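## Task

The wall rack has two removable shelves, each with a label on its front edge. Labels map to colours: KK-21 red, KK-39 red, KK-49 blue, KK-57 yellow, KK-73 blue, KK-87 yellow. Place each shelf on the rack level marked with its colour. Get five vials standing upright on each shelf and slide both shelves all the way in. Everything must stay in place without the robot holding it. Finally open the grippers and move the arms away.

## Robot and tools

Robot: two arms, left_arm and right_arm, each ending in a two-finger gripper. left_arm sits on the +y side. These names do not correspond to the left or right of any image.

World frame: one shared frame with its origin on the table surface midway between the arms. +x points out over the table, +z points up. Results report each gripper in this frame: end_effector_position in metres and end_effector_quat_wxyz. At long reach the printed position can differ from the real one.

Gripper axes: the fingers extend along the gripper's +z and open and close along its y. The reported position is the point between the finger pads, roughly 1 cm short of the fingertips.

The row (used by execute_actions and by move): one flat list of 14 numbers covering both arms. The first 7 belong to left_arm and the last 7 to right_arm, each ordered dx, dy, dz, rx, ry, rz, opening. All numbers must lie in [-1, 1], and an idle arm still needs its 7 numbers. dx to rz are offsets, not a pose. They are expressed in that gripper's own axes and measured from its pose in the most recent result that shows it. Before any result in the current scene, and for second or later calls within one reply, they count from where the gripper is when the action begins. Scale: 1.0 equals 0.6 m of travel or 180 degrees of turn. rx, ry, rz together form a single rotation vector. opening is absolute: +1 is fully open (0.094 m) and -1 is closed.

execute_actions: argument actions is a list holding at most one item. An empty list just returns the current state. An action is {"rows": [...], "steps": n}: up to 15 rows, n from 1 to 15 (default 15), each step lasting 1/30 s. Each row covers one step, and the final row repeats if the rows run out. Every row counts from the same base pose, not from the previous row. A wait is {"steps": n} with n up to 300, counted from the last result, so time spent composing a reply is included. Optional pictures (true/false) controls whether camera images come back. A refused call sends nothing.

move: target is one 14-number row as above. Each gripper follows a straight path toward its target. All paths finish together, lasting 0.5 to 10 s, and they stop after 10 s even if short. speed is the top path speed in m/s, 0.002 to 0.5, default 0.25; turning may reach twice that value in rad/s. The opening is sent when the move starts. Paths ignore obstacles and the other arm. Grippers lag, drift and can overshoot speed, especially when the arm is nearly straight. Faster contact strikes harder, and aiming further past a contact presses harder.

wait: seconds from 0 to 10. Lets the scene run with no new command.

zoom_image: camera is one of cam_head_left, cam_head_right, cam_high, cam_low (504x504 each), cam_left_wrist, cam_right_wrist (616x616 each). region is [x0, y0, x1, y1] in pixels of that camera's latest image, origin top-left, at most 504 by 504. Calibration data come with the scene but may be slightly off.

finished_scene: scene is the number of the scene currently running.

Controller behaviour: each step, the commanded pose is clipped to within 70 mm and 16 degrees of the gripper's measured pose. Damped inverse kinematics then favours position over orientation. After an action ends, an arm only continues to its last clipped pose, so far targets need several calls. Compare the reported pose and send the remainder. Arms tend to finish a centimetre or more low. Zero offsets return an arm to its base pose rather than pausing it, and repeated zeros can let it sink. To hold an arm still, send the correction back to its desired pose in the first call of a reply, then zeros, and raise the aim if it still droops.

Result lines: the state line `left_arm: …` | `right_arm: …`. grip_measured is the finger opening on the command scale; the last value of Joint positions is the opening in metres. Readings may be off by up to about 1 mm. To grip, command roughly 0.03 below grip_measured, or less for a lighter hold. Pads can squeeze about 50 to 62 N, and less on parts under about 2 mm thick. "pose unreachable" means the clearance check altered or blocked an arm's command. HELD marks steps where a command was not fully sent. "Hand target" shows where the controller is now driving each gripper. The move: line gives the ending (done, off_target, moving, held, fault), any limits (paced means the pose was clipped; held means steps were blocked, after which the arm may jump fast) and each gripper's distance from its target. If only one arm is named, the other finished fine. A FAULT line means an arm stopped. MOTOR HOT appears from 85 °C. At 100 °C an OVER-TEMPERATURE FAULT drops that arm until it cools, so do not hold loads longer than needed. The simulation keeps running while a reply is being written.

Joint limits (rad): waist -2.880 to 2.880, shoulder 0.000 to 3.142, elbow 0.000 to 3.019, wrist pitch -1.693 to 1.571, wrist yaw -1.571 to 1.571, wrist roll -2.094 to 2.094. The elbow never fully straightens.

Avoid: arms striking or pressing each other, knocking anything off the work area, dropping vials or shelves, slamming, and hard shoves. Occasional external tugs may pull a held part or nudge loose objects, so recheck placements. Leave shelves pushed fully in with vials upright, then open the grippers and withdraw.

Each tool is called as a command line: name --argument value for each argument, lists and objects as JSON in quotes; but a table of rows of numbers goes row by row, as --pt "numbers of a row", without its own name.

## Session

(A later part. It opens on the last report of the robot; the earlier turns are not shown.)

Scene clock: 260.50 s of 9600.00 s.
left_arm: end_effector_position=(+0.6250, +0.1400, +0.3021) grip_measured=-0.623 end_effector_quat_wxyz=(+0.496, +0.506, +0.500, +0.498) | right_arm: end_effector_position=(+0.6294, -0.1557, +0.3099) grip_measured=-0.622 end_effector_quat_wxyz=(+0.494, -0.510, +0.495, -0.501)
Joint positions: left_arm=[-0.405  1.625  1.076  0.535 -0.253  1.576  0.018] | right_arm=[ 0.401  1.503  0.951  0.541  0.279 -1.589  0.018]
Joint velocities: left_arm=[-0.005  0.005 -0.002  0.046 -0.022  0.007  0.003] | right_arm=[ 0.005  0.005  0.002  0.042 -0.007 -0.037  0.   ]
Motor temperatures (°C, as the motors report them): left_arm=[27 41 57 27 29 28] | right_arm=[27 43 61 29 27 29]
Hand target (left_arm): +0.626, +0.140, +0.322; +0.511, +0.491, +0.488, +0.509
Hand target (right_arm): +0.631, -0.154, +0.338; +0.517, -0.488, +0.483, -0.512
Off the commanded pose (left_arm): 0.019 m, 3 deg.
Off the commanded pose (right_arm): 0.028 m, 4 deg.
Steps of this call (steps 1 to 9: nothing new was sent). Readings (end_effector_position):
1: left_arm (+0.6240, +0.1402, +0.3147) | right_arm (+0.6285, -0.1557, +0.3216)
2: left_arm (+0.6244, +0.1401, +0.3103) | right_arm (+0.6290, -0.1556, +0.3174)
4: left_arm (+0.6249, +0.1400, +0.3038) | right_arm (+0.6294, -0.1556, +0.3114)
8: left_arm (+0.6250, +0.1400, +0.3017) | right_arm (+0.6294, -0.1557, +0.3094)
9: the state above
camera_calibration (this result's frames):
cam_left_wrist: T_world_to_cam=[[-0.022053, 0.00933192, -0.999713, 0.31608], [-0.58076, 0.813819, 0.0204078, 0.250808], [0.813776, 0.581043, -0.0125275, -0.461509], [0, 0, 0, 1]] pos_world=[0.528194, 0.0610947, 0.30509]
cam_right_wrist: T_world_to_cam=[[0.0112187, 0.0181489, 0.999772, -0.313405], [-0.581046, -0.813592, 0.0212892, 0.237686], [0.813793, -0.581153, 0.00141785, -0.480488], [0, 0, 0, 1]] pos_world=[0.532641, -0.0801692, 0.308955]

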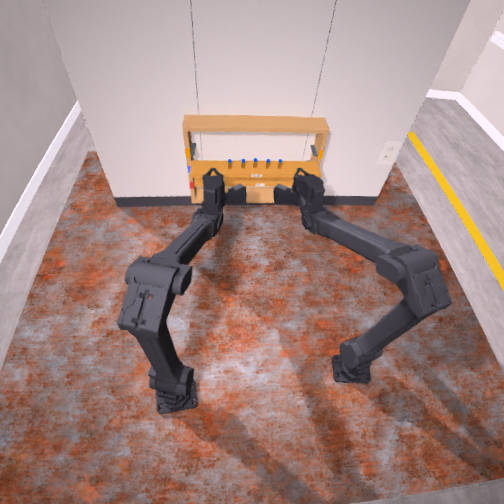

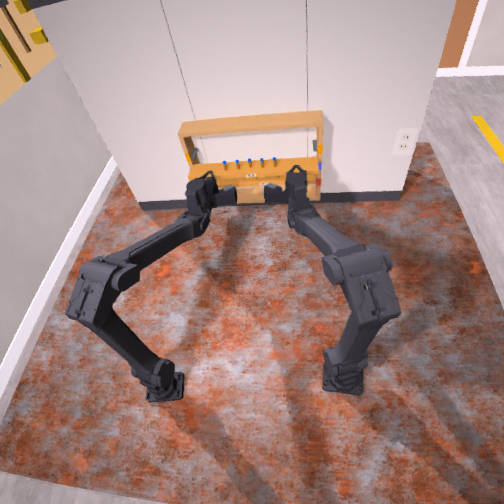

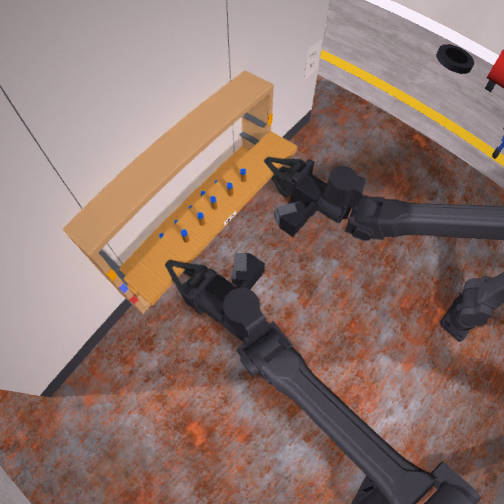

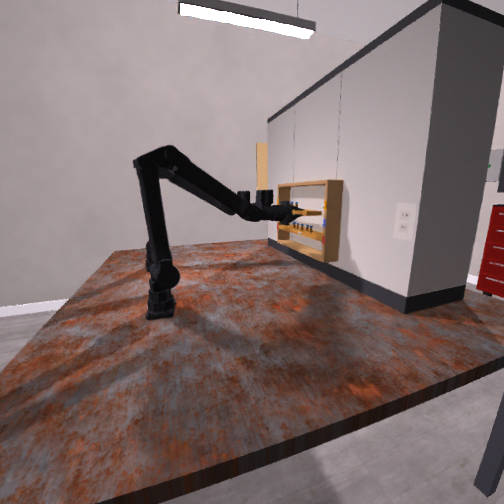

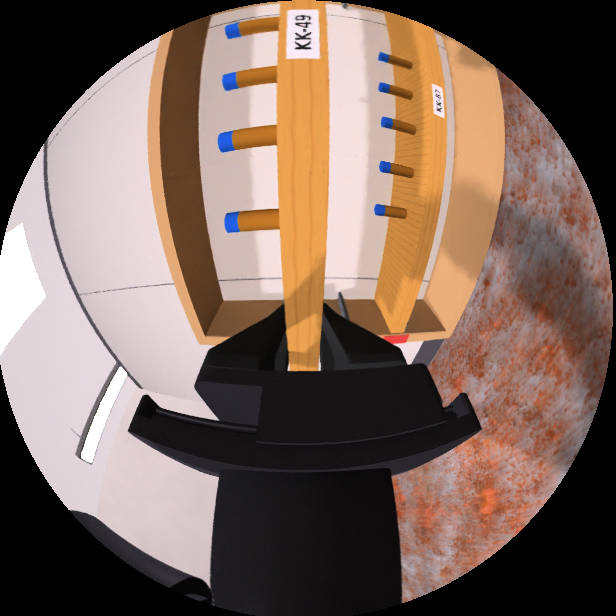

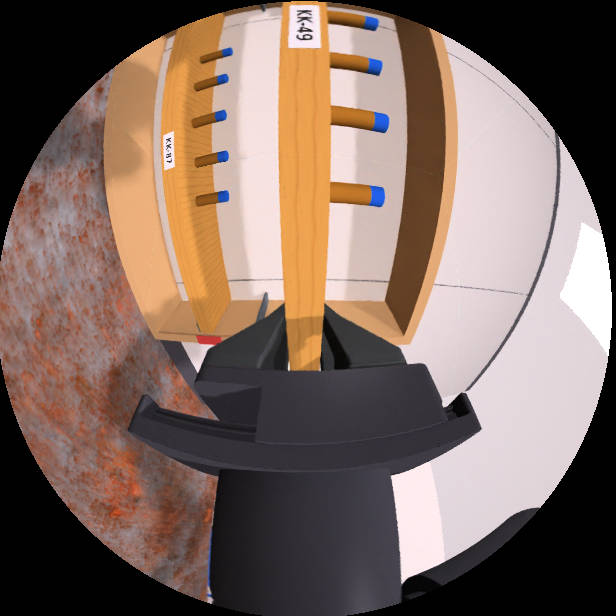

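execute_actions --actions '[{"rows":[[-0.0005,0.0326,0.0027,-0.0181,0,-0.0045,-0.66,-0.0032,-0.047,0.0027,0.0233,0.0001,0.0063,-0.66],[-0.0004,0.033,0.0039,-0.0188,0.0001,-0.0047,-0.66,-0.0031,-0.0478,0.0041,0.0241,0.0002,0.0066,-0.66],[-0.0004,0.0336,0.0055,-0.0197,0.0002,-0.0049,-0.66,-0.003,-0.0489,0.0061,0.0252,0.0004,0.0069,-0.66],[-0.0003,0.0342,0.0074,-0.0208,0.0003,-0.0052,-0.66,-0.0028,-0.0502,0.0084,0.0265,0.0007,0.0073,-0.66],[-0.0003,0.035,0.0095,-0.022,0.0004,-0.0055,-0.66,-0.0027,-0.0517,0.0109,0.028,0.0009,0.0077,-0.66],[-0.0002,0.0357,0.0116,-0.0232,0.0005,-0.0058,-0.66,-0.0025,-0.0532,0.0135,0.0294,0.0012,0.0081,-0.66],[-0.0002,0.0365,0.0137,-0.0245,0.0007,-0.0061,-0.66,-0.0023,-0.0547,0.0161,0.0309,0.0015,0.0085,-0.66],[-0.0001,0.0373,0.0157,-0.0257,0.0008,-0.0064,-0.66,-0.0021,-0.0561,0.0186,0.0324,0.0017,0.0089,-0.66],[0,0.038,0.0178,-0.0269,0.0009,-0.0067,-0.66,-0.0019,-0.0576,0.0212,0.0338,0.002,0.0093,-0.66],[0,0.0388,0.0199,-0.0281,0.001,-0.007,-0.66,-0.0018,-0.0591,0.0237,0.0353,0.0022,0.0097,-0.66],[0.0001,0.0394,0.0218,-0.0292,0.0011,-0.0073,-0.66,-0.0016,-0.0604,0.026,0.0366,0.0025,0.0101,-0.66],[0.0001,0.04,0.0234,-0.0301,0.0012,-0.0075,-0.66,-0.0015,-0.0615,0.028,0.0377,0.0027,0.0104,-0.66],[0.0002,0.0404,0.0246,-0.0308,0.0013,-0.0077,-0.66,-0.0014,-0.0623,0.0294,0.0385,0.0028,0.0107,-0.66],[0.0002,0.0407,0.0253,-0.0312,0.0013,-0.0078,-0.66,-0.0013,-0.0628,0.0303,0.039,0.0029,0.0108,-0.66]],"steps":15}]' --pictures false

execute_actions --actions '[{"steps":8}]' --pictures false

execute_actions --actions '[{"rows":[[-0.0005,0.062,0.0178,-0.0268,0.0013,-0.0069,-0.66,-0.0007,-0.0837,0.0217,0.0346,0.0029,0.0095,-0.66],[-0.0005,0.0615,0.0206,-0.0265,0.0013,-0.0068,-0.66,-0.0007,-0.0831,0.0247,0.0342,0.0029,0.0094,-0.66],[-0.0005,0.0607,0.0244,-0.026,0.0013,-0.0067,-0.66,-0.0007,-0.0824,0.0288,0.0337,0.0029,0.0093,-0.66],[-0.0005,0.0599,0.0288,-0.0254,0.0013,-0.0066,-0.66,-0.0007,-0.0815,0.0334,0.0331,0.0029,0.0091,-0.66],[-0.0005,0.0589,0.0337,-0.0248,0.0013,-0.0064,-0.66,-0.0007,-0.0806,0.0387,0.0324,0.0029,0.0089,-0.66],[-0.0005,0.058,0.0386,-0.0242,0.0013,-0.0062,-0.66,-0.0007,-0.0796,0.0439,0.0318,0.0029,0.0087,-0.66],[-0.0005,0.057,0.0435,-0.0236,0.0013,-0.0061,-0.66,-0.0007,-0.0787,0.0492,0.0311,0.0029,0.0085,-0.66],[-0.0005,0.056,0.0484,-0.023,0.0013,-0.0059,-0.66,-0.0007,-0.0777,0.0544,0.0304,0.0029,0.0083,-0.66],[-0.0005,0.0551,0.0533,-0.0224,0.0013,-0.0057,-0.66,-0.0007,-0.0767,0.0596,0.0298,0.0029,0.0081,-0.66],[-0.0005,0.0541,0.0582,-0.0218,0.0013,-0.0056,-0.66,-0.0007,-0.0758,0.0649,0.0291,0.0029,0.0079,-0.66],[-0.0005,0.0533,0.0626,-0.0212,0.0013,-0.0054,-0.66,-0.0007,-0.0749,0.0696,0.0285,0.0029,0.0077,-0.66],[-0.0005,0.0525,0.0664,-0.0207,0.0013,-0.0053,-0.66,-0.0007,-0.0742,0.0736,0.028,0.0029,0.0076,-0.66],[-0.0005,0.052,0.0692,-0.0204,0.0013,-0.0052,-0.66,-0.0007,-0.0736,0.0766,0.0276,0.0029,0.0075,-0.66],[-0.0005,0.0517,0.0708,-0.0202,0.0013,-0.0051,-0.66,-0.0007,-0.0733,0.0783,0.0274,0.0029,0.0074,-0.66]],"steps":15}]' --pictures false

execute_actions --actions '[{"steps":9}]'

zoom_image --camera "cam_head_left" --region '[175, 135, 225, 195]'

zoom_image --camera "cam_head_right" --region '[288, 130, 338, 190]'

Scene clock: 305.80 s of 9600.00 s.
left_arm: end_effector_position=(+0.6295, +0.1410, +0.2982) grip_measured=-0.623 end_effector_quat_wxyz=(+0.503, +0.498, +0.496, +0.504) | right_arm: end_effector_position=(+0.6342, -0.1547, +0.3060) grip_measured=-0.622 end_effector_quat_wxyz=(+0.501, -0.501, +0.490, -0.507)
Joint positions: left_arm=[-0.402  1.65   1.076  0.587 -0.253  1.577  0.018] | right_arm=[ 0.401  1.531  0.951  0.597  0.282 -1.592  0.018]
Joint velocities: left_arm=[ 0.005  0.093 -0.002  0.017 -0.051 -0.037  0.   ] | right_arm=[-0.015  0.112 -0.017  0.042 -0.007 -0.007 -0.   ]
Motor temperatures (°C, as the motors report them): left_arm=[27 40 57 28 29 28] | right_arm=[27 42 60 30 27 29]
Hand target (left_arm): +0.639, +0.141, +0.326; +0.524, +0.475, +0.482, +0.517
Hand target (right_arm): +0.645, -0.155, +0.347; +0.530, -0.468, +0.475, -0.524
Off the commanded pose (left_arm): 0.030 m, 4 deg.
Off the commanded pose (right_arm): 0.044 m, 6 deg.
Steps of this call (steps 1 to 90: nothing new was sent; then 41.80 s passed at rest; steps 91 to 105: all 15 steps of this action). Readings (end_effector_position):
91: left_arm (+0.6250, +0.1400, +0.3026) | right_arm (+0.6294, -0.1559, +0.3102)
92: left_arm (+0.6250, +0.1400, +0.3029) | right_arm (+0.6294, -0.1559, +0.3107)
94: left_arm (+0.6250, +0.1400, +0.3041) | right_arm (+0.6294, -0.1559, +0.3119)
98: left_arm (+0.6255, +0.1399, +0.3064) | right_arm (+0.6299, -0.1559, +0.3145)
105: the state above

Scene clock: 306.07 s of 9600.00 s.
left_arm: end_effector_position=(+0.6309, +0.1414, +0.2936) grip_measured=-0.623 end_effector_quat_wxyz=(+0.501, +0.499, +0.497, +0.503) | right_arm: end_effector_position=(+0.6355, -0.1543, +0.3017) grip_measured=-0.622 end_effector_quat_wxyz=(+0.500, -0.503, +0.491, -0.506)
Joint positions: left_arm=[-0.401  1.658  1.076  0.59  -0.253  1.577  0.018] | right_arm=[ 0.401  1.54   0.951  0.6    0.282 -1.592  0.018]
Joint velocities: left_arm=[-0.015 -0.015  0.007  0.022  0.007 -0.007  0.   ] | right_arm=[-0.005 -0.005 -0.002  0.002 -0.066  0.007  0.   ]
Motor temperatures (°C, as the motors report them): left_arm=[27 40 57 28 29 28] | right_arm=[27 42 60 30 27 29]
Hand target (left_arm): +0.639, +0.141, +0.326; +0.524, +0.475, +0.482, +0.517
Hand target (right_arm): +0.645, -0.155, +0.347; +0.530, -0.468, +0.475, -0.524
Off the commanded pose (left_arm): 0.034 m, 5 deg.
Off the commanded pose (right_arm): 0.047 m, 6 deg.
Steps of this call (steps 1 to 8: nothing new was sent). Readings (end_effector_position):
1: left_arm (+0.6300, +0.1411, +0.2964) | right_arm (+0.6347, -0.1546, +0.3044)
2: left_arm (+0.6305, +0.1412, +0.2949) | right_arm (+0.6351, -0.1545, +0.3028)
4: left_arm (+0.6309, +0.1414, +0.2931) | right_arm (+0.6355, -0.1543, +0.3012)
8: the state above

Scene clock: 306.57 s of 9600.00 s.
left_arm: end_effector_position=(+0.6546, +0.1407, +0.2895) grip_measured=-0.623 end_effector_quat_wxyz=(+0.502, +0.499, +0.496, +0.503) | right_arm: end_effector_position=(+0.6583, -0.1546, +0.2975) grip_measured=-0.622 end_effector_quat_wxyz=(+0.499, -0.502, +0.492, -0.507)
Joint positions: left_arm=[-0.391  1.718  1.141  0.589 -0.24   1.577  0.018] | right_arm=[ 0.389  1.598  1.009  0.601  0.273 -1.592  0.018]
Joint velocities: left_arm=[ 0.015  0.142  0.139 -0.022 -0.022  0.007 -0.   ] | right_arm=[-0.024  0.142  0.129 -0.022 -0.037 -0.022 -0.001]
Motor temperatures (°C, as the motors report them): left_arm=[27 40 57 28 29 28] | right_arm=[27 42 61 30 27 29]
Hand target (left_arm): +0.670, +0.142, +0.325; +0.519, +0.478, +0.486, +0.516
Hand target (right_arm): +0.676, -0.155, +0.347; +0.524, -0.473, +0.477, -0.524
Off the commanded pose (left_arm): 0.040 m, 4 deg.
Off the commanded pose (right_arm): 0.054 m, 5 deg.
Steps of this call (steps 1 to 15: all 15 steps of this action). Readings (end_effector_position):
1: left_arm (+0.6309, +0.1414, +0.2937) | right_arm (+0.6355, -0.1545, +0.3017)
2: left_arm (+0.6309, +0.1414, +0.2937) | right_arm (+0.6355, -0.1546, +0.3018)
4: left_arm (+0.6309, +0.1414, +0.2937) | right_arm (+0.6356, -0.1546, +0.3016)
8: left_arm (+0.6354, +0.1411, +0.2927) | right_arm (+0.6385, -0.1547, +0.3001)
15: the state above

Scene clock: 306.87 s of 9600.00 s.
left_arm: end_effector_position=(+0.6571, +0.1413, +0.2878) grip_measured=-0.623 end_effector_quat_wxyz=(+0.501, +0.499, +0.497, +0.503) | right_arm: end_effector_position=(+0.6610, -0.1542, +0.2955) grip_measured=-0.622 end_effector_quat_wxyz=(+0.498, -0.503, +0.492, -0.506)
Joint positions: left_arm=[-0.389  1.725  1.147  0.586 -0.24   1.577  0.018] | right_arm=[ 0.388  1.607  1.015  0.601  0.271 -1.592  0.018]
Joint velocities: left_arm=[-0.015 -0.015  0.002 -0.022  0.022  0.007 -0.   ] | right_arm=[ 0.005 -0.015 -0.002 -0.002  0.007 -0.022 -0.001]
Motor temperatures (°C, as the motors report them): left_arm=[27 40 57 28 29 28] | right_arm=[27 42 61 30 27 29]
Hand target (left_arm): +0.670, +0.142, +0.325; +0.519, +0.478, +0.486, +0.516
Hand target (right_arm): +0.676, -0.155, +0.346; +0.524, -0.473, +0.477, -0.524
Off the commanded pose (left_arm): 0.040 m, 4 deg.
Off the commanded pose (right_arm): 0.055 m, 5 deg.
Steps of this call (steps 1 to 9: nothing new was sent). Readings (end_effector_position):
1: left_arm (+0.6561, +0.1408, +0.2888) | right_arm (+0.6599, -0.1546, +0.2967)
2: left_arm (+0.6569, +0.1412, +0.2884) | right_arm (+0.6607, -0.1543, +0.2961)
4: left_arm (+0.6571, +0.1414, +0.2879) | right_arm (+0.6610, -0.1542, +0.2955)
8: left_arm (+0.6571, +0.1413, +0.2878) | right_arm (+0.6610, -0.1542, +0.2955)
9: the state above
camera_calibration (this result's frames):
cam_left_wrist: T_world_to_cam=[[-0.000269245, 0.0052541, -0.999986, 0.288809], [-0.583818, 0.811873, 0.00442291, 0.275519], [0.811885, 0.583811, 0.00284884, -0.492152], [0, 0, 0, 1]] pos_world=[0.560501, 0.06212, 0.288988]
cam_right_wrist: T_world_to_cam=[[-0.00813092, 0.0155921, 0.999845, -0.287113], [-0.585664, -0.810515, 0.00787685, 0.265085], [0.810513, -0.58551, 0.015722, -0.508027], [0, 0, 0, 1]] pos_world=[0.564679, -0.0781222, 0.292967]

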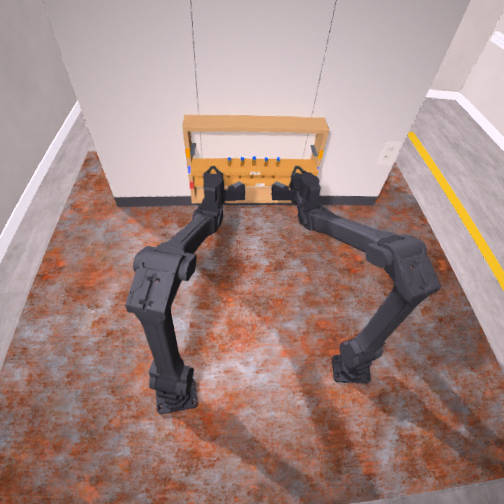

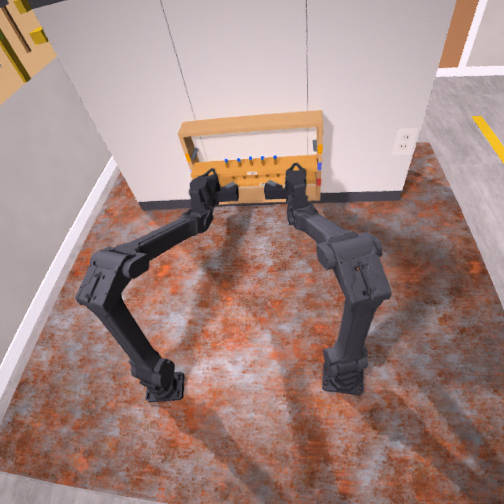

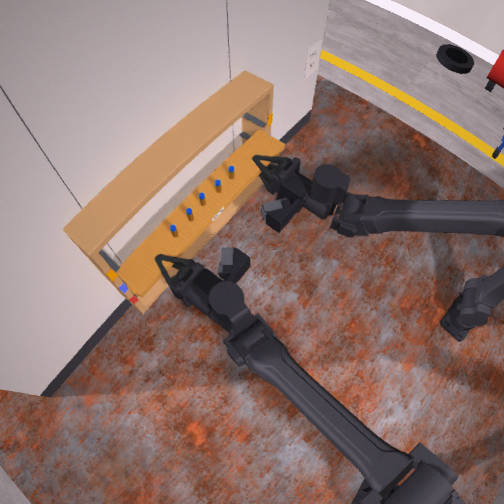

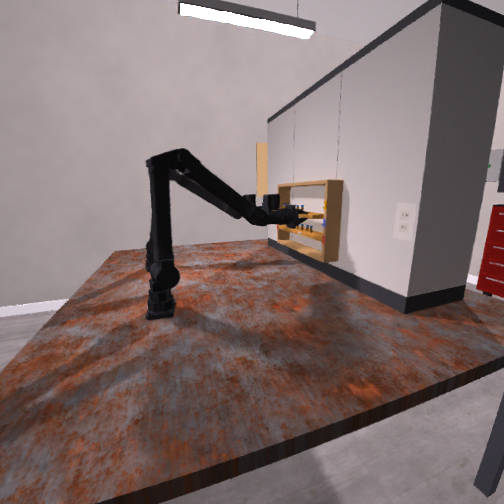

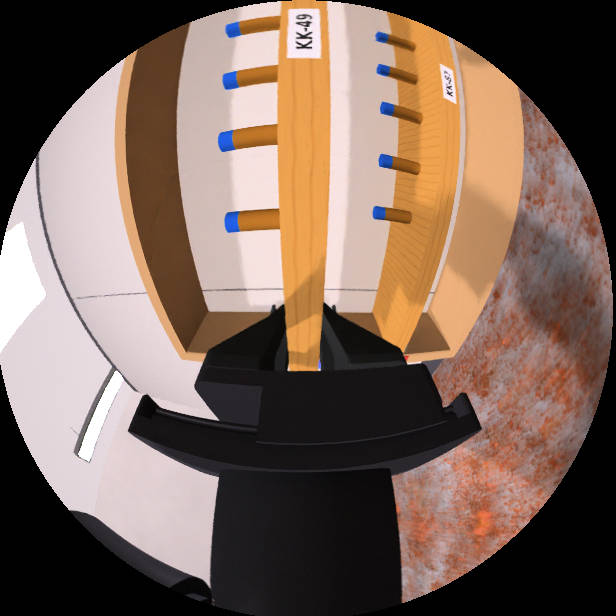

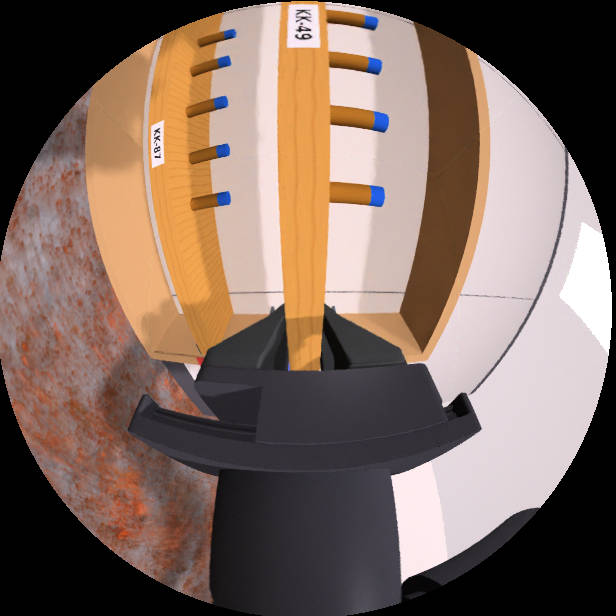

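Region (175, 135, 225, 195) of cam_head_left's 504x504 image, scaled by 8.400, with more detail than that image has.

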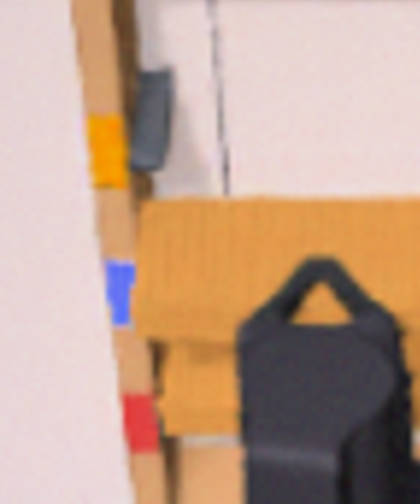

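Region (288, 130, 338, 190) of cam_head_right's 504x504 image, scaled by 8.400, with more detail than that image has.

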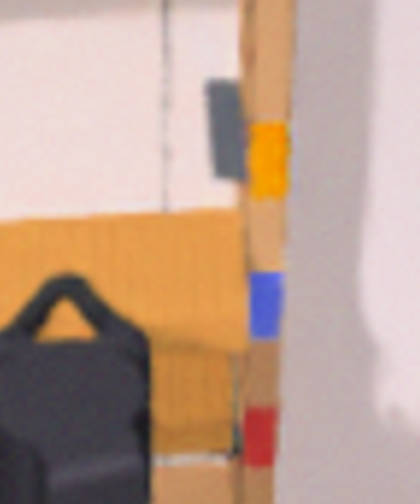

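execute_actions --actions '[{"rows":[[-0.0003,0.0613,0.0287,-0.0202,0.001,-0.005,-0.66,-0.0005,-0.0838,0.0372,0.028,0.0022,0.0076,-0.66],[-0.0004,0.0606,0.031,-0.0201,0.0009,-0.005,-0.66,-0.0004,-0.0831,0.0395,0.028,0.0022,0.0076,-0.66],[-0.0005,0.0596,0.0343,-0.0201,0.0009,-0.005,-0.66,-0.0004,-0.0822,0.0428,0.028,0.0021,0.0076,-0.66],[-0.0006,0.0585,0.038,-0.02,0.0008,-0.0049,-0.66,-0.0003,-0.0812,0.0465,0.0279,0.0021,0.0076,-0.66],[-0.0007,0.0572,0.0422,-0.0199,0.0008,-0.0049,-0.66,-0.0002,-0.08,0.0507,0.0279,0.002,0.0076,-0.66],[-0.0008,0.056,0.0464,-0.0198,0.0007,-0.0049,-0.66,-0.0001,-0.0788,0.0549,0.0279,0.002,0.0076,-0.66],[-0.0009,0.0547,0.0507,-0.0197,0.0007,-0.0049,-0.66,0,-0.0776,0.0591,0.0279,0.002,0.0076,-0.66],[-0.001,0.0534,0.0549,-0.0196,0.0006,-0.0048,-0.66,0.0001,-0.0764,0.0632,0.0278,0.002,0.0075,-0.66],[-0.0011,0.0522,0.0591,-0.0195,0.0006,-0.0048,-0.66,0.0002,-0.0752,0.0674,0.0278,0.002,0.0075,-0.66],[-0.0012,0.0509,0.0633,-0.0194,0.0006,-0.0048,-0.66,0.0003,-0.074,0.0716,0.0278,0.002,0.0075,-0.66],[-0.0013,0.0498,0.067,-0.0194,0.0006,-0.0047,-0.66,0.0004,-0.073,0.0753,0.0277,0.002,0.0075,-0.66],[-0.0014,0.0488,0.0703,-0.0193,0.0006,-0.0047,-0.66,0.0004,-0.0721,0.0786,0.0277,0.002,0.0075,-0.66],[-0.0015,0.0481,0.0726,-0.0192,0.0006,-0.0047,-0.66,0.0005,-0.0714,0.0809,0.0277,0.002,0.0075,-0.66],[-0.0015,0.0477,0.074,-0.0192,0.0006,-0.0047,-0.66,0.0005,-0.071,0.0823,0.0277,0.002,0.0075,-0.66]],"steps":15}]' --pictures false

execute_actions --actions '[{"steps":5}]' --pictures false

execute_actions --actions '[{"rows":[[-0.0007,0.0626,0.0285,-0.0205,0.001,-0.0048,-0.66,-0.0003,-0.0854,0.0373,0.0283,0.0023,0.0074,-0.66],[-0.0007,0.062,0.0307,-0.0204,0.001,-0.0048,-0.66,-0.0003,-0.0848,0.0396,0.0283,0.0023,0.0074,-0.66],[-0.0007,0.0611,0.0338,-0.0204,0.001,-0.0048,-0.66,-0.0003,-0.084,0.0427,0.0282,0.0023,0.0074,-0.66],[-0.0007,0.0601,0.0373,-0.0203,0.001,-0.0047,-0.66,-0.0003,-0.083,0.0462,0.0282,0.0023,0.0074,-0.66],[-0.0007,0.059,0.0412,-0.0202,0.001,-0.0047,-0.66,-0.0003,-0.0819,0.0502,0.0281,0.0023,0.0073,-0.66],[-0.0007,0.0579,0.0452,-0.0201,0.001,-0.0047,-0.66,-0.0003,-0.0808,0.0542,0.0281,0.0023,0.0073,-0.66],[-0.0007,0.0568,0.0491,-0.02,0.001,-0.0047,-0.66,-0.0003,-0.0798,0.0583,0.028,0.0023,0.0073,-0.66],[-0.0007,0.0556,0.053,-0.0199,0.001,-0.0046,-0.66,-0.0003,-0.0787,0.0623,0.0279,0.0023,0.0073,-0.66],[-0.0007,0.0545,0.057,-0.0198,0.001,-0.0046,-0.66,-0.0003,-0.0776,0.0663,0.0279,0.0023,0.0072,-0.66],[-0.0007,0.0534,0.0609,-0.0197,0.001,-0.0046,-0.66,-0.0003,-0.0765,0.0703,0.0278,0.0023,0.0072,-0.66],[-0.0007,0.0524,0.0644,-0.0197,0.001,-0.0046,-0.66,-0.0003,-0.0755,0.0738,0.0278,0.0023,0.0072,-0.66],[-0.0007,0.0515,0.0675,-0.0196,0.001,-0.0045,-0.66,-0.0003,-0.0747,0.0769,0.0277,0.0023,0.0072,-0.66],[-0.0007,0.0509,0.0697,-0.0195,0.001,-0.0045,-0.66,-0.0003,-0.0741,0.0792,0.0277,0.0023,0.0072,-0.66],[-0.0007,0.0505,0.071,-0.0195,0.001,-0.0045,-0.66,-0.0003,-0.0737,0.0805,0.0277,0.0023,0.0072,-0.66]],"steps":15}]' --pictures false

execute_actions --actions '[{"steps":8}]'

Scene clock: 328.10 s of 9600.00 s.
left_arm: end_effector_position=(+0.6837, +0.1404, +0.2842) grip_measured=-0.623 end_effector_quat_wxyz=(+0.503, +0.498, +0.495, +0.504) | right_arm: end_effector_position=(+0.6873, -0.1545, +0.2922) grip_measured=-0.622 end_effector_quat_wxyz=(+0.499, -0.501, +0.492, -0.507)
Joint positions: left_arm=[-0.379  1.79   1.225  0.579 -0.227  1.577  0.018] | right_arm=[ 0.374  1.672  1.085  0.601  0.258 -1.592  0.018]
Joint velocities: left_arm=[ 0.005  0.142  0.105 -0.022 -0.037 -0.007 -0.   ] | right_arm=[-0.024  0.132  0.095 -0.012 -0.007 -0.022 -0.001]
Motor temperatures (°C, as the motors report them): left_arm=[27 40 63 27 29 28] | right_arm=[27 42 67 29 27 29]
Hand target (left_arm): +0.698, +0.142, +0.317; +0.519, +0.480, +0.485, +0.515
Hand target (right_arm): +0.704, -0.156, +0.339; +0.523, -0.473, +0.478, -0.523
Off the commanded pose (left_arm): 0.037 m, 3 deg.
Off the commanded pose (right_arm): 0.052 m, 5 deg.
Steps of this call (steps 1 to 90: nothing new was sent; then 17.73 s passed at rest; steps 91 to 105: all 15 steps of this action). Readings (end_effector_position):
91: left_arm (+0.6571, +0.1413, +0.2878) | right_arm (+0.6610, -0.1542, +0.2955)
92: left_arm (+0.6572, +0.1411, +0.2880) | right_arm (+0.6610, -0.1542, +0.2955)
94: left_arm (+0.6583, +0.1411, +0.2884) | right_arm (+0.6618, -0.1544, +0.2963)
98: left_arm (+0.6662, +0.1407, +0.2899) | right_arm (+0.6696, -0.1546, +0.2979)
105: the state above

Scene clock: 328.27 s of 9600.00 s.
left_arm: end_effector_position=(+0.6859, +0.1407, +0.2787) grip_measured=-0.623 end_effector_quat_wxyz=(+0.500, +0.501, +0.497, +0.502) | right_arm: end_effector_position=(+0.6895, -0.1544, +0.2869) grip_measured=-0.622 end_effector_quat_wxyz=(+0.497, -0.504, +0.493, -0.506)
Joint positions: left_arm=[-0.378  1.799  1.228  0.576 -0.227  1.577  0.018] | right_arm=[ 0.373  1.682  1.088  0.6    0.257 -1.592  0.018]
Joint velocities: left_arm=[-0.005  0.005  0.002 -0.002 -0.022 -0.037 -0.002] | right_arm=[-0.005 -0.005 -0.002 -0.002  0.007  0.022  0.   ]
Motor temperatures (°C, as the motors report them): left_arm=[27 40 63 27 29 28] | right_arm=[27 42 67 29 27 29]
Hand target (left_arm): +0.698, +0.142, +0.317; +0.519, +0.480, +0.485, +0.515
Hand target (right_arm): +0.704, -0.156, +0.339; +0.523, -0.473, +0.478, -0.524
Off the commanded pose (left_arm): 0.041 m, 4 deg.
Off the commanded pose (right_arm): 0.056 m, 5 deg.
Steps of this call (steps 1 to 5: nothing new was sent). Readings (end_effector_position):
1: left_arm (+0.6848, +0.1404, +0.2826) | right_arm (+0.6884, -0.1544, +0.2909)
2: left_arm (+0.6854, +0.1405, +0.2809) | right_arm (+0.6890, -0.1545, +0.2891)
4: left_arm (+0.6858, +0.1407, +0.2790) | right_arm (+0.6895, -0.1544, +0.2872)
5: the state above

Scene clock: 328.77 s of 9600.00 s.
left_arm: end_effector_position=(+0.7111, +0.1407, +0.2779) grip_measured=-0.623 end_effector_quat_wxyz=(+0.503, +0.498, +0.495, +0.504) | right_arm: end_effector_position=(+0.7149, -0.1539, +0.2863) grip_measured=-0.622 end_effector_quat_wxyz=(+0.499, -0.501, +0.492, -0.508)
Joint positions: left_arm=[-0.368  1.858  1.307  0.564 -0.217  1.577  0.018] | right_arm=[ 0.362  1.741  1.161  0.595  0.248 -1.592  0.018]
Joint velocities: left_arm=[ 0.005  0.122  0.081 -0.032 -0.022  0.037 -0.001] | right_arm=[-0.024  0.142  0.081 -0.022 -0.051  0.007  0.   ]
Motor temperatures (°C, as the motors report them): left_arm=[27 40 63 27 29 28] | right_arm=[27 42 68 29 27 29]
Hand target (left_arm): +0.725, +0.141, +0.309; +0.518, +0.481, +0.485, +0.515
Hand target (right_arm): +0.732, -0.155, +0.332; +0.522, -0.474, +0.478, -0.524
Off the commanded pose (left_arm): 0.036 m, 3 deg.
Off the commanded pose (right_arm): 0.051 m, 5 deg.
Steps of this call (steps 1 to 15: all 15 steps of this action). Readings (end_effector_position):
1: left_arm (+0.6859, +0.1407, +0.2787) | right_arm (+0.6895, -0.1544, +0.2869)
2: left_arm (+0.6859, +0.1407, +0.2789) | right_arm (+0.6896, -0.1544, +0.2871)
4: left_arm (+0.6871, +0.1405, +0.2804) | right_arm (+0.6905, -0.1544, +0.2883)
8: left_arm (+0.6947, +0.1405, +0.2830) | right_arm (+0.6978, -0.1545, +0.2913)
15: the state above

Scene clock: 329.03 s of 9600.00 s.
left_arm: end_effector_position=(+0.7132, +0.1410, +0.2712) grip_measured=-0.623 end_effector_quat_wxyz=(+0.499, +0.501, +0.497, +0.502) | right_arm: end_effector_position=(+0.7169, -0.1536, +0.2797) grip_measured=-0.622 end_effector_quat_wxyz=(+0.496, -0.504, +0.494, -0.506)
Joint positions: left_arm=[-0.367  1.868  1.31   0.56  -0.217  1.577  0.018] | right_arm=[ 0.362  1.752  1.164  0.592  0.247 -1.592  0.018]
Joint velocities: left_arm=[-0.005 -0.005 -0.002 -0.002 -0.037 -0.051 -0.   ] | right_arm=[-0.005 -0.024 -0.022 -0.002 -0.051 -0.007 -0.001]
Motor temperatures (°C, as the motors report them): left_arm=[27 40 63 27 29 28] | right_arm=[27 42 68 29 27 29]
Hand target (left_arm): +0.725, +0.141, +0.309; +0.518, +0.481, +0.486, +0.515
Hand target (right_arm): +0.732, -0.155, +0.332; +0.522, -0.474, +0.478, -0.524
Off the commanded pose (left_arm): 0.041 m, 4 deg.
Off the commanded pose (right_arm): 0.056 m, 5 deg.
Steps of this call (steps 1 to 8: nothing new was sent). Readings (end_effector_position):
1: left_arm (+0.7122, +0.1409, +0.2761) | right_arm (+0.7158, -0.1536, +0.2845)
2: left_arm (+0.7127, +0.1408, +0.2742) | right_arm (+0.7163, -0.1537, +0.2828)
4: left_arm (+0.7131, +0.1411, +0.2718) | right_arm (+0.7168, -0.1536, +0.2803)
8: the state above
camera_calibration (this result's frames):
cam_left_wrist: T_world_to_cam=[[-0.00617844, 0.00677034, -0.999958, 0.276174], [-0.583158, 0.812308, 0.00910299, 0.306791], [0.812335, 0.58319, -0.00107061, -0.536647], [0, 0, 0, 1]] pos_world=[0.616551, 0.0618884, 0.272795]
cam_right_wrist: T_world_to_cam=[[-0.00261267, 0.0172291, 0.999848, -0.274502], [-0.587154, -0.80938, 0.0124128, 0.298413], [0.809471, -0.587032, 0.0122308, -0.551265], [0, 0, 0, 1]] pos_world=[0.62073, -0.0773518, 0.277499]

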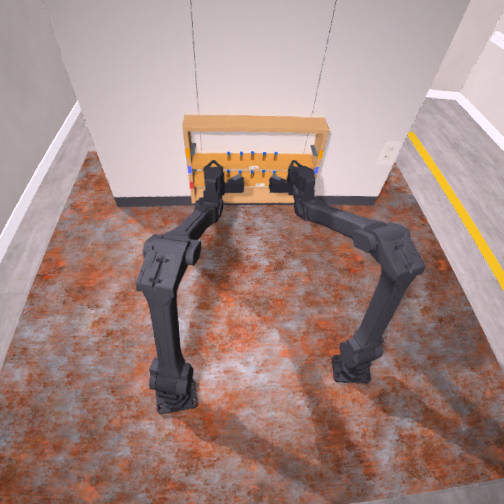

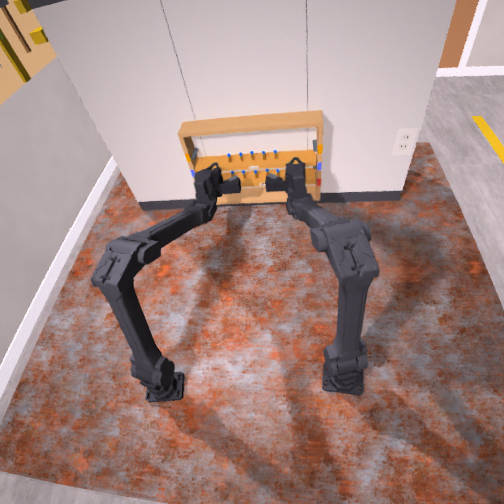

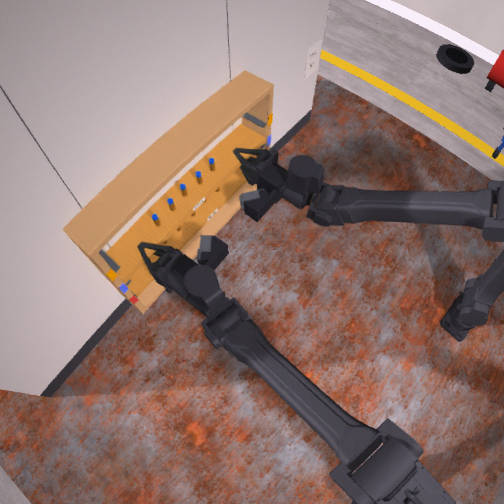

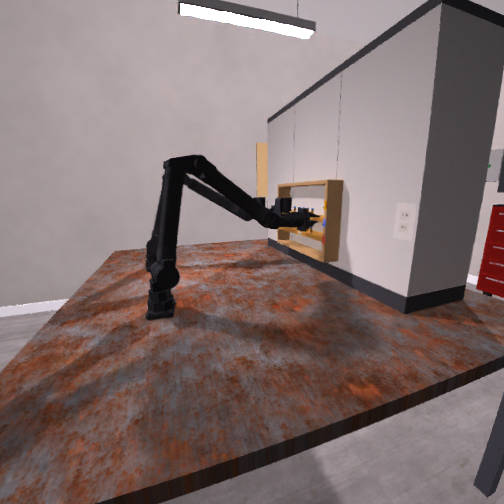

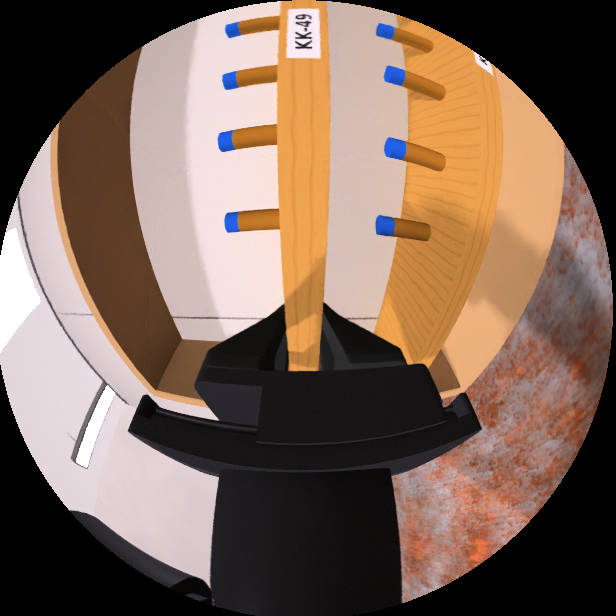

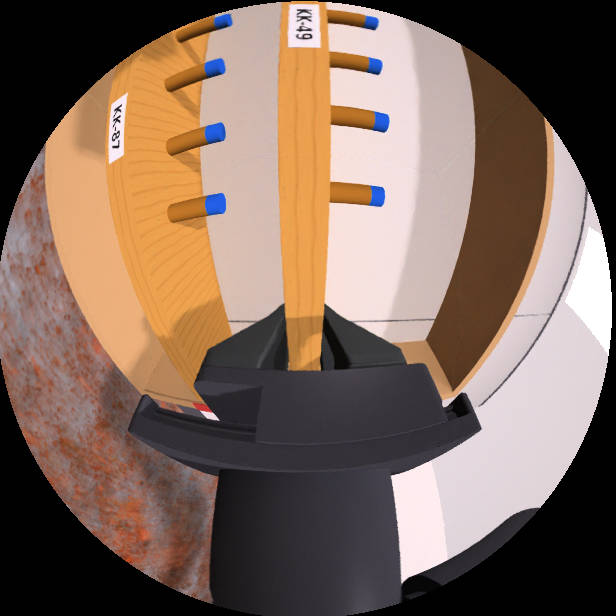

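execute_actions --actions '[{"rows":[[-0.0012,0.063,0.0255,-0.0205,0.001,-0.0046,-0.66,0.001,-0.0858,0.0346,0.0283,0.002,0.0073,-0.66],[-0.0013,0.0624,0.0259,-0.0205,0.001,-0.0046,-0.66,0.0011,-0.0852,0.035,0.0283,0.002,0.0073,-0.66],[-0.0014,0.0616,0.0265,-0.0205,0.0009,-0.0046,-0.66,0.0011,-0.0844,0.0357,0.0282,0.0019,0.0073,-0.66],[-0.0014,0.0607,0.0272,-0.0205,0.0009,-0.0046,-0.66,0.0012,-0.0834,0.0364,0.0282,0.0018,0.0073,-0.66],[-0.0015,0.0597,0.028,-0.0205,0.0008,-0.0046,-0.66,0.0012,-0.0824,0.0372,0.0281,0.0017,0.0073,-0.66],[-0.0016,0.0588,0.0287,-0.0205,0.0008,-0.0046,-0.66,0.0013,-0.0813,0.0381,0.0281,0.0016,0.0072,-0.66],[-0.0017,0.0579,0.0294,-0.0205,0.0007,-0.0046,-0.66,0.0014,-0.0804,0.0388,0.028,0.0015,0.0072,-0.66],[-0.0018,0.057,0.0301,-0.0205,0.0007,-0.0046,-0.66,0.0014,-0.0794,0.0395,0.028,0.0014,0.0072,-0.66],[-0.0018,0.0561,0.0308,-0.0205,0.0006,-0.0046,-0.66,0.0015,-0.0784,0.0403,0.0279,0.0013,0.0072,-0.66],[-0.0019,0.0552,0.0315,-0.0205,0.0006,-0.0046,-0.66,0.0015,-0.0774,0.041,0.0279,0.0012,0.0072,-0.66],[-0.002,0.0544,0.0321,-0.0205,0.0005,-0.0046,-0.66,0.0016,-0.0766,0.0417,0.0278,0.0011,0.0071,-0.66],[-0.0021,0.0537,0.0327,-0.0205,0.0005,-0.0046,-0.66,0.0016,-0.0758,0.0423,0.0278,0.001,0.0071,-0.66],[-0.0021,0.053,0.0332,-0.0205,0.0005,-0.0046,-0.66,0.0017,-0.075,0.0429,0.0277,0.001,0.0071,-0.66],[-0.0022,0.0525,0.0336,-0.0205,0.0005,-0.0046,-0.66,0.0017,-0.0745,0.0433,0.0277,0.001,0.0071,-0.66],[-0.0022,0.0522,0.0338,-0.0205,0.0005,-0.0046,-0.66,0.0017,-0.0742,0.0435,0.0277,0.001,0.0071,-0.66]],"steps":15}]' --pictures false

execute_actions --actions '[{"steps":8}]' --pictures false

Scene clock: 350.20 s of 9600.00 s.
left_arm: end_effector_position=(+0.7135, +0.1409, +0.2707) grip_measured=-0.623 end_effector_quat_wxyz=(+0.499, +0.501, +0.497, +0.502) | right_arm: end_effector_position=(+0.7180, -0.1537, +0.2791) grip_measured=-0.623 end_effector_quat_wxyz=(+0.496, -0.505, +0.493, -0.505)
Joint positions: left_arm=[-0.367  1.869  1.311  0.56  -0.216  1.577  0.018] | right_arm=[ 0.36   1.754  1.166  0.592  0.243 -1.592  0.018]
Joint velocities: left_arm=[-0.005 -0.005 -0.002 -0.002  0.022  0.007  0.001] | right_arm=[-0.015 -0.005  0.002 -0.002  0.007  0.007  0.001]
Motor temperatures (°C, as the motors report them): left_arm=[27 41 65 27 29 28] | right_arm=[27 43 70 29 27 29]
Hand target (left_arm): +0.730, +0.141, +0.303; +0.518, +0.481, +0.485, +0.515
Hand target (right_arm): +0.737, -0.156, +0.325; +0.522, -0.476, +0.478, -0.523
Off the commanded pose (left_arm): 0.038 m, 4 deg.
Off the commanded pose (right_arm): 0.052 m, 5 deg.
Steps of this call (steps 1 to 90: nothing new was sent; then 17.67 s passed at rest; steps 91 to 105: all 15 steps of this action). Readings (end_effector_position):
91: left_arm (+0.7132, +0.1410, +0.2712) | right_arm (+0.7169, -0.1536, +0.2797)
92: left_arm (+0.7132, +0.1410, +0.2712) | right_arm (+0.7169, -0.1536, +0.2797)
94: left_arm (+0.7132, +0.1410, +0.2712) | right_arm (+0.7169, -0.1536, +0.2797)
98: left_arm (+0.7133, +0.1410, +0.2711) | right_arm (+0.7171, -0.1537, +0.2794)
105: the state above

Scene clock: 350.47 s of 9600.00 s.
left_arm: end_effector_position=(+0.7135, +0.1409, +0.2707) grip_measured=-0.623 end_effector_quat_wxyz=(+0.499, +0.501, +0.497, +0.502) | right_arm: end_effector_position=(+0.7180, -0.1537, +0.2791) grip_measured=-0.623 end_effector_quat_wxyz=(+0.496, -0.505, +0.493, -0.505)
Joint positions: left_arm=[-0.367  1.869  1.311  0.56  -0.216  1.577  0.018] | right_arm=[ 0.36   1.754  1.166  0.592  0.243 -1.592  0.018]
Joint velocities: left_arm=[-0.024 -0.005 -0.007 -0.007 -0.007 -0.007 -0.   ] | right_arm=[-0.024  0.005  0.002  0.017 -0.081 -0.007 -0.   ]
Motor temperatures (°C, as the motors report them): left_arm=[27 41 65 27 29 28] | right_arm=[27 43 70 29 27 29]
Hand target (left_arm): +0.730, +0.141, +0.303; +0.518, +0.481, +0.485, +0.515
Hand target (right_arm): +0.737, -0.156, +0.325; +0.522, -0.476, +0.478, -0.523
Off the commanded pose (left_arm): 0.038 m, 4 deg.
Off the commanded pose (right_arm): 0.052 m, 5 deg.
Steps of this call (steps 1 to 8: nothing new was sent). Readings (end_effector_position):
1: left_arm (+0.7135, +0.1409, +0.2707) | right_arm (+0.7180, -0.1537, +0.2791)
2: left_arm (+0.7135, +0.1409, +0.2707) | right_arm (+0.7180, -0.1537, +0.2791)
4: left_arm (+0.7135, +0.1409, +0.2707) | right_arm (+0.7180, -0.1537, +0.2791)
8: the state above

execute_actions --actions '[]'

zoom_image --camera "cam_low" --region '[265, 172, 350, 265]'

zoom_image --camera "cam_head_left" --region '[175, 135, 225, 195]'

zoom_image --camera "cam_head_right" --region '[288, 130, 338, 190]'

Scene clock: 354.57 s of 9600.00 s.
left_arm: end_effector_position=(+0.7135, +0.1409, +0.2707) grip_measured=-0.623 end_effector_quat_wxyz=(+0.499, +0.501, +0.497, +0.502) | right_arm: end_effector_position=(+0.7180, -0.1537, +0.2791) grip_measured=-0.623 end_effector_quat_wxyz=(+0.496, -0.505, +0.493, -0.505)
Joint positions: left_arm=[-0.367  1.869  1.311  0.56  -0.216  1.577  0.018] | right_arm=[ 0.36   1.754  1.166  0.592  0.243 -1.592  0.018]
Joint velocities: left_arm=[-0.024 -0.005 -0.022 -0.002 -0.037  0.007 -0.   ] | right_arm=[-0.005 -0.015  0.012 -0.012  0.022  0.051  0.   ]
Motor temperatures (°C, as the motors report them): left_arm=[27 41 66 27 29 28] | right_arm=[27 43 70 29 27 29]
Hand target (left_arm): +0.730, +0.141, +0.303; +0.518, +0.481, +0.485, +0.515
Hand target (right_arm): +0.737, -0.156, +0.325; +0.522, -0.476, +0.478, -0.523
Off the commanded pose (left_arm): 0.038 m, 4 deg.
Off the commanded pose (right_arm): 0.052 m, 5 deg.
Steps of this call (steps 1 to 90: nothing new was sent; then 1.10 s passed at rest). Readings (end_effector_position):
1: left_arm (+0.7135, +0.1409, +0.2707) | right_arm (+0.7180, -0.1537, +0.2791)
2: left_arm (+0.7135, +0.1409, +0.2707) | right_arm (+0.7180, -0.1537, +0.2791)
4: left_arm (+0.7135, +0.1409, +0.2707) | right_arm (+0.7180, -0.1537, +0.2791)
8: left_arm (+0.7135, +0.1409, +0.2707) | right_arm (+0.7180, -0.1537, +0.2791)
90: the state above
camera_calibration (this result's frames):
cam_left_wrist: T_world_to_cam=[[-0.00654806, 0.00685624, -0.999955, 0.276011], [-0.582845, 0.812529, 0.00938782, 0.306751], [0.812557, 0.58288, -0.00132437, -0.536865], [0, 0, 0, 1]] pos_world=[0.616829, 0.0617915, 0.272408]
cam_right_wrist: T_world_to_cam=[[-0.00229256, 0.0173301, 0.999847, -0.274137], [-0.584986, -0.810944, 0.0127145, 0.297048], [0.81104, -0.584867, 0.011997, -0.552924], [0, 0, 0, 1]] pos_world=[0.621584, -0.0777473, 0.276952]

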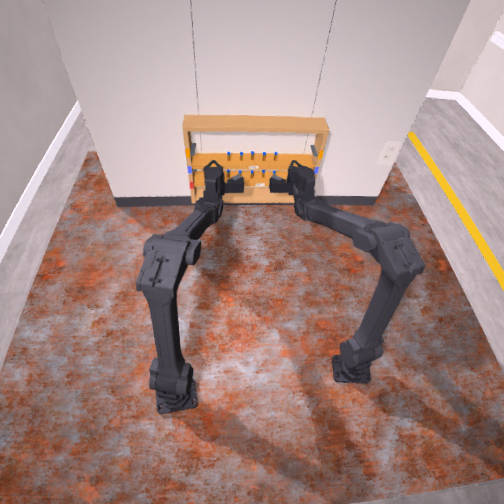

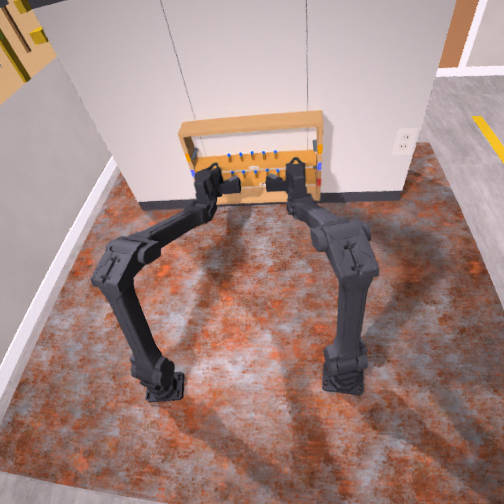

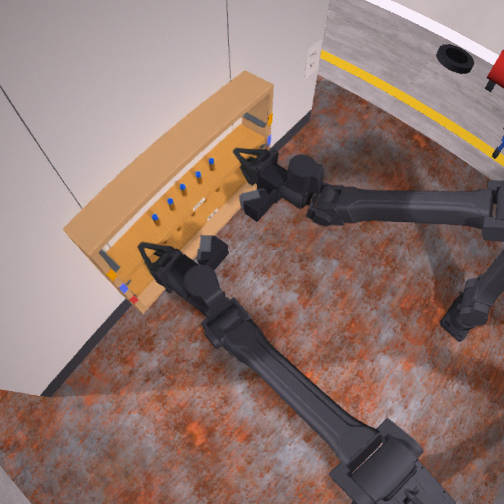

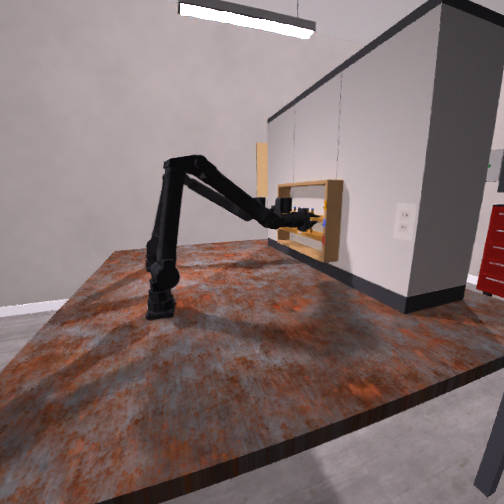

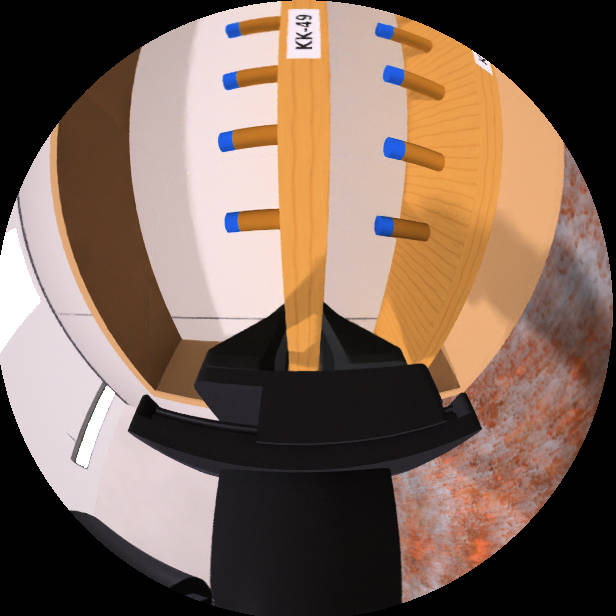

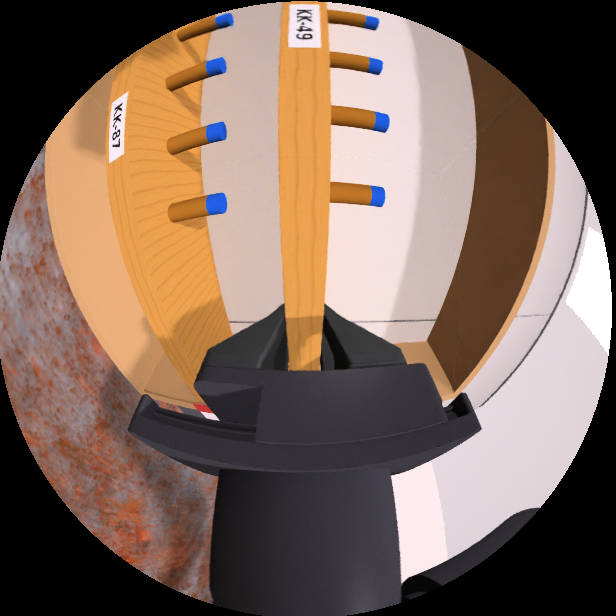

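Region (265, 172, 350, 265) of cam_low's 504x504 image, scaled by 5.419, with more detail than that image has; it fills the left 461 columns of this view, and the rest is white.

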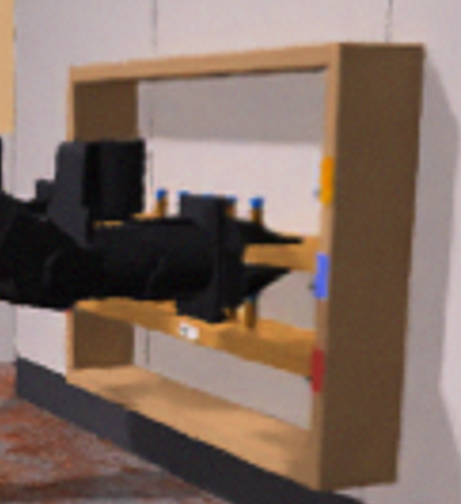

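Region (175, 135, 225, 195) of cam_head_left's 504x504 image, scaled by 8.400, with more detail than that image has.

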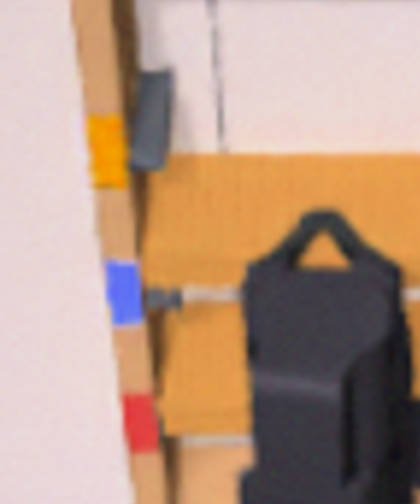

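Region (288, 130, 338, 190) of cam_head_right's 504x504 image, scaled by 8.400, with more detail than that image has.

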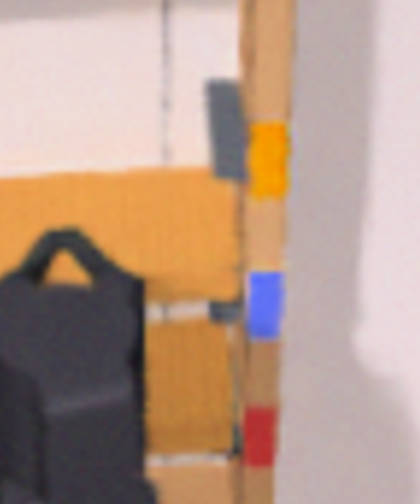

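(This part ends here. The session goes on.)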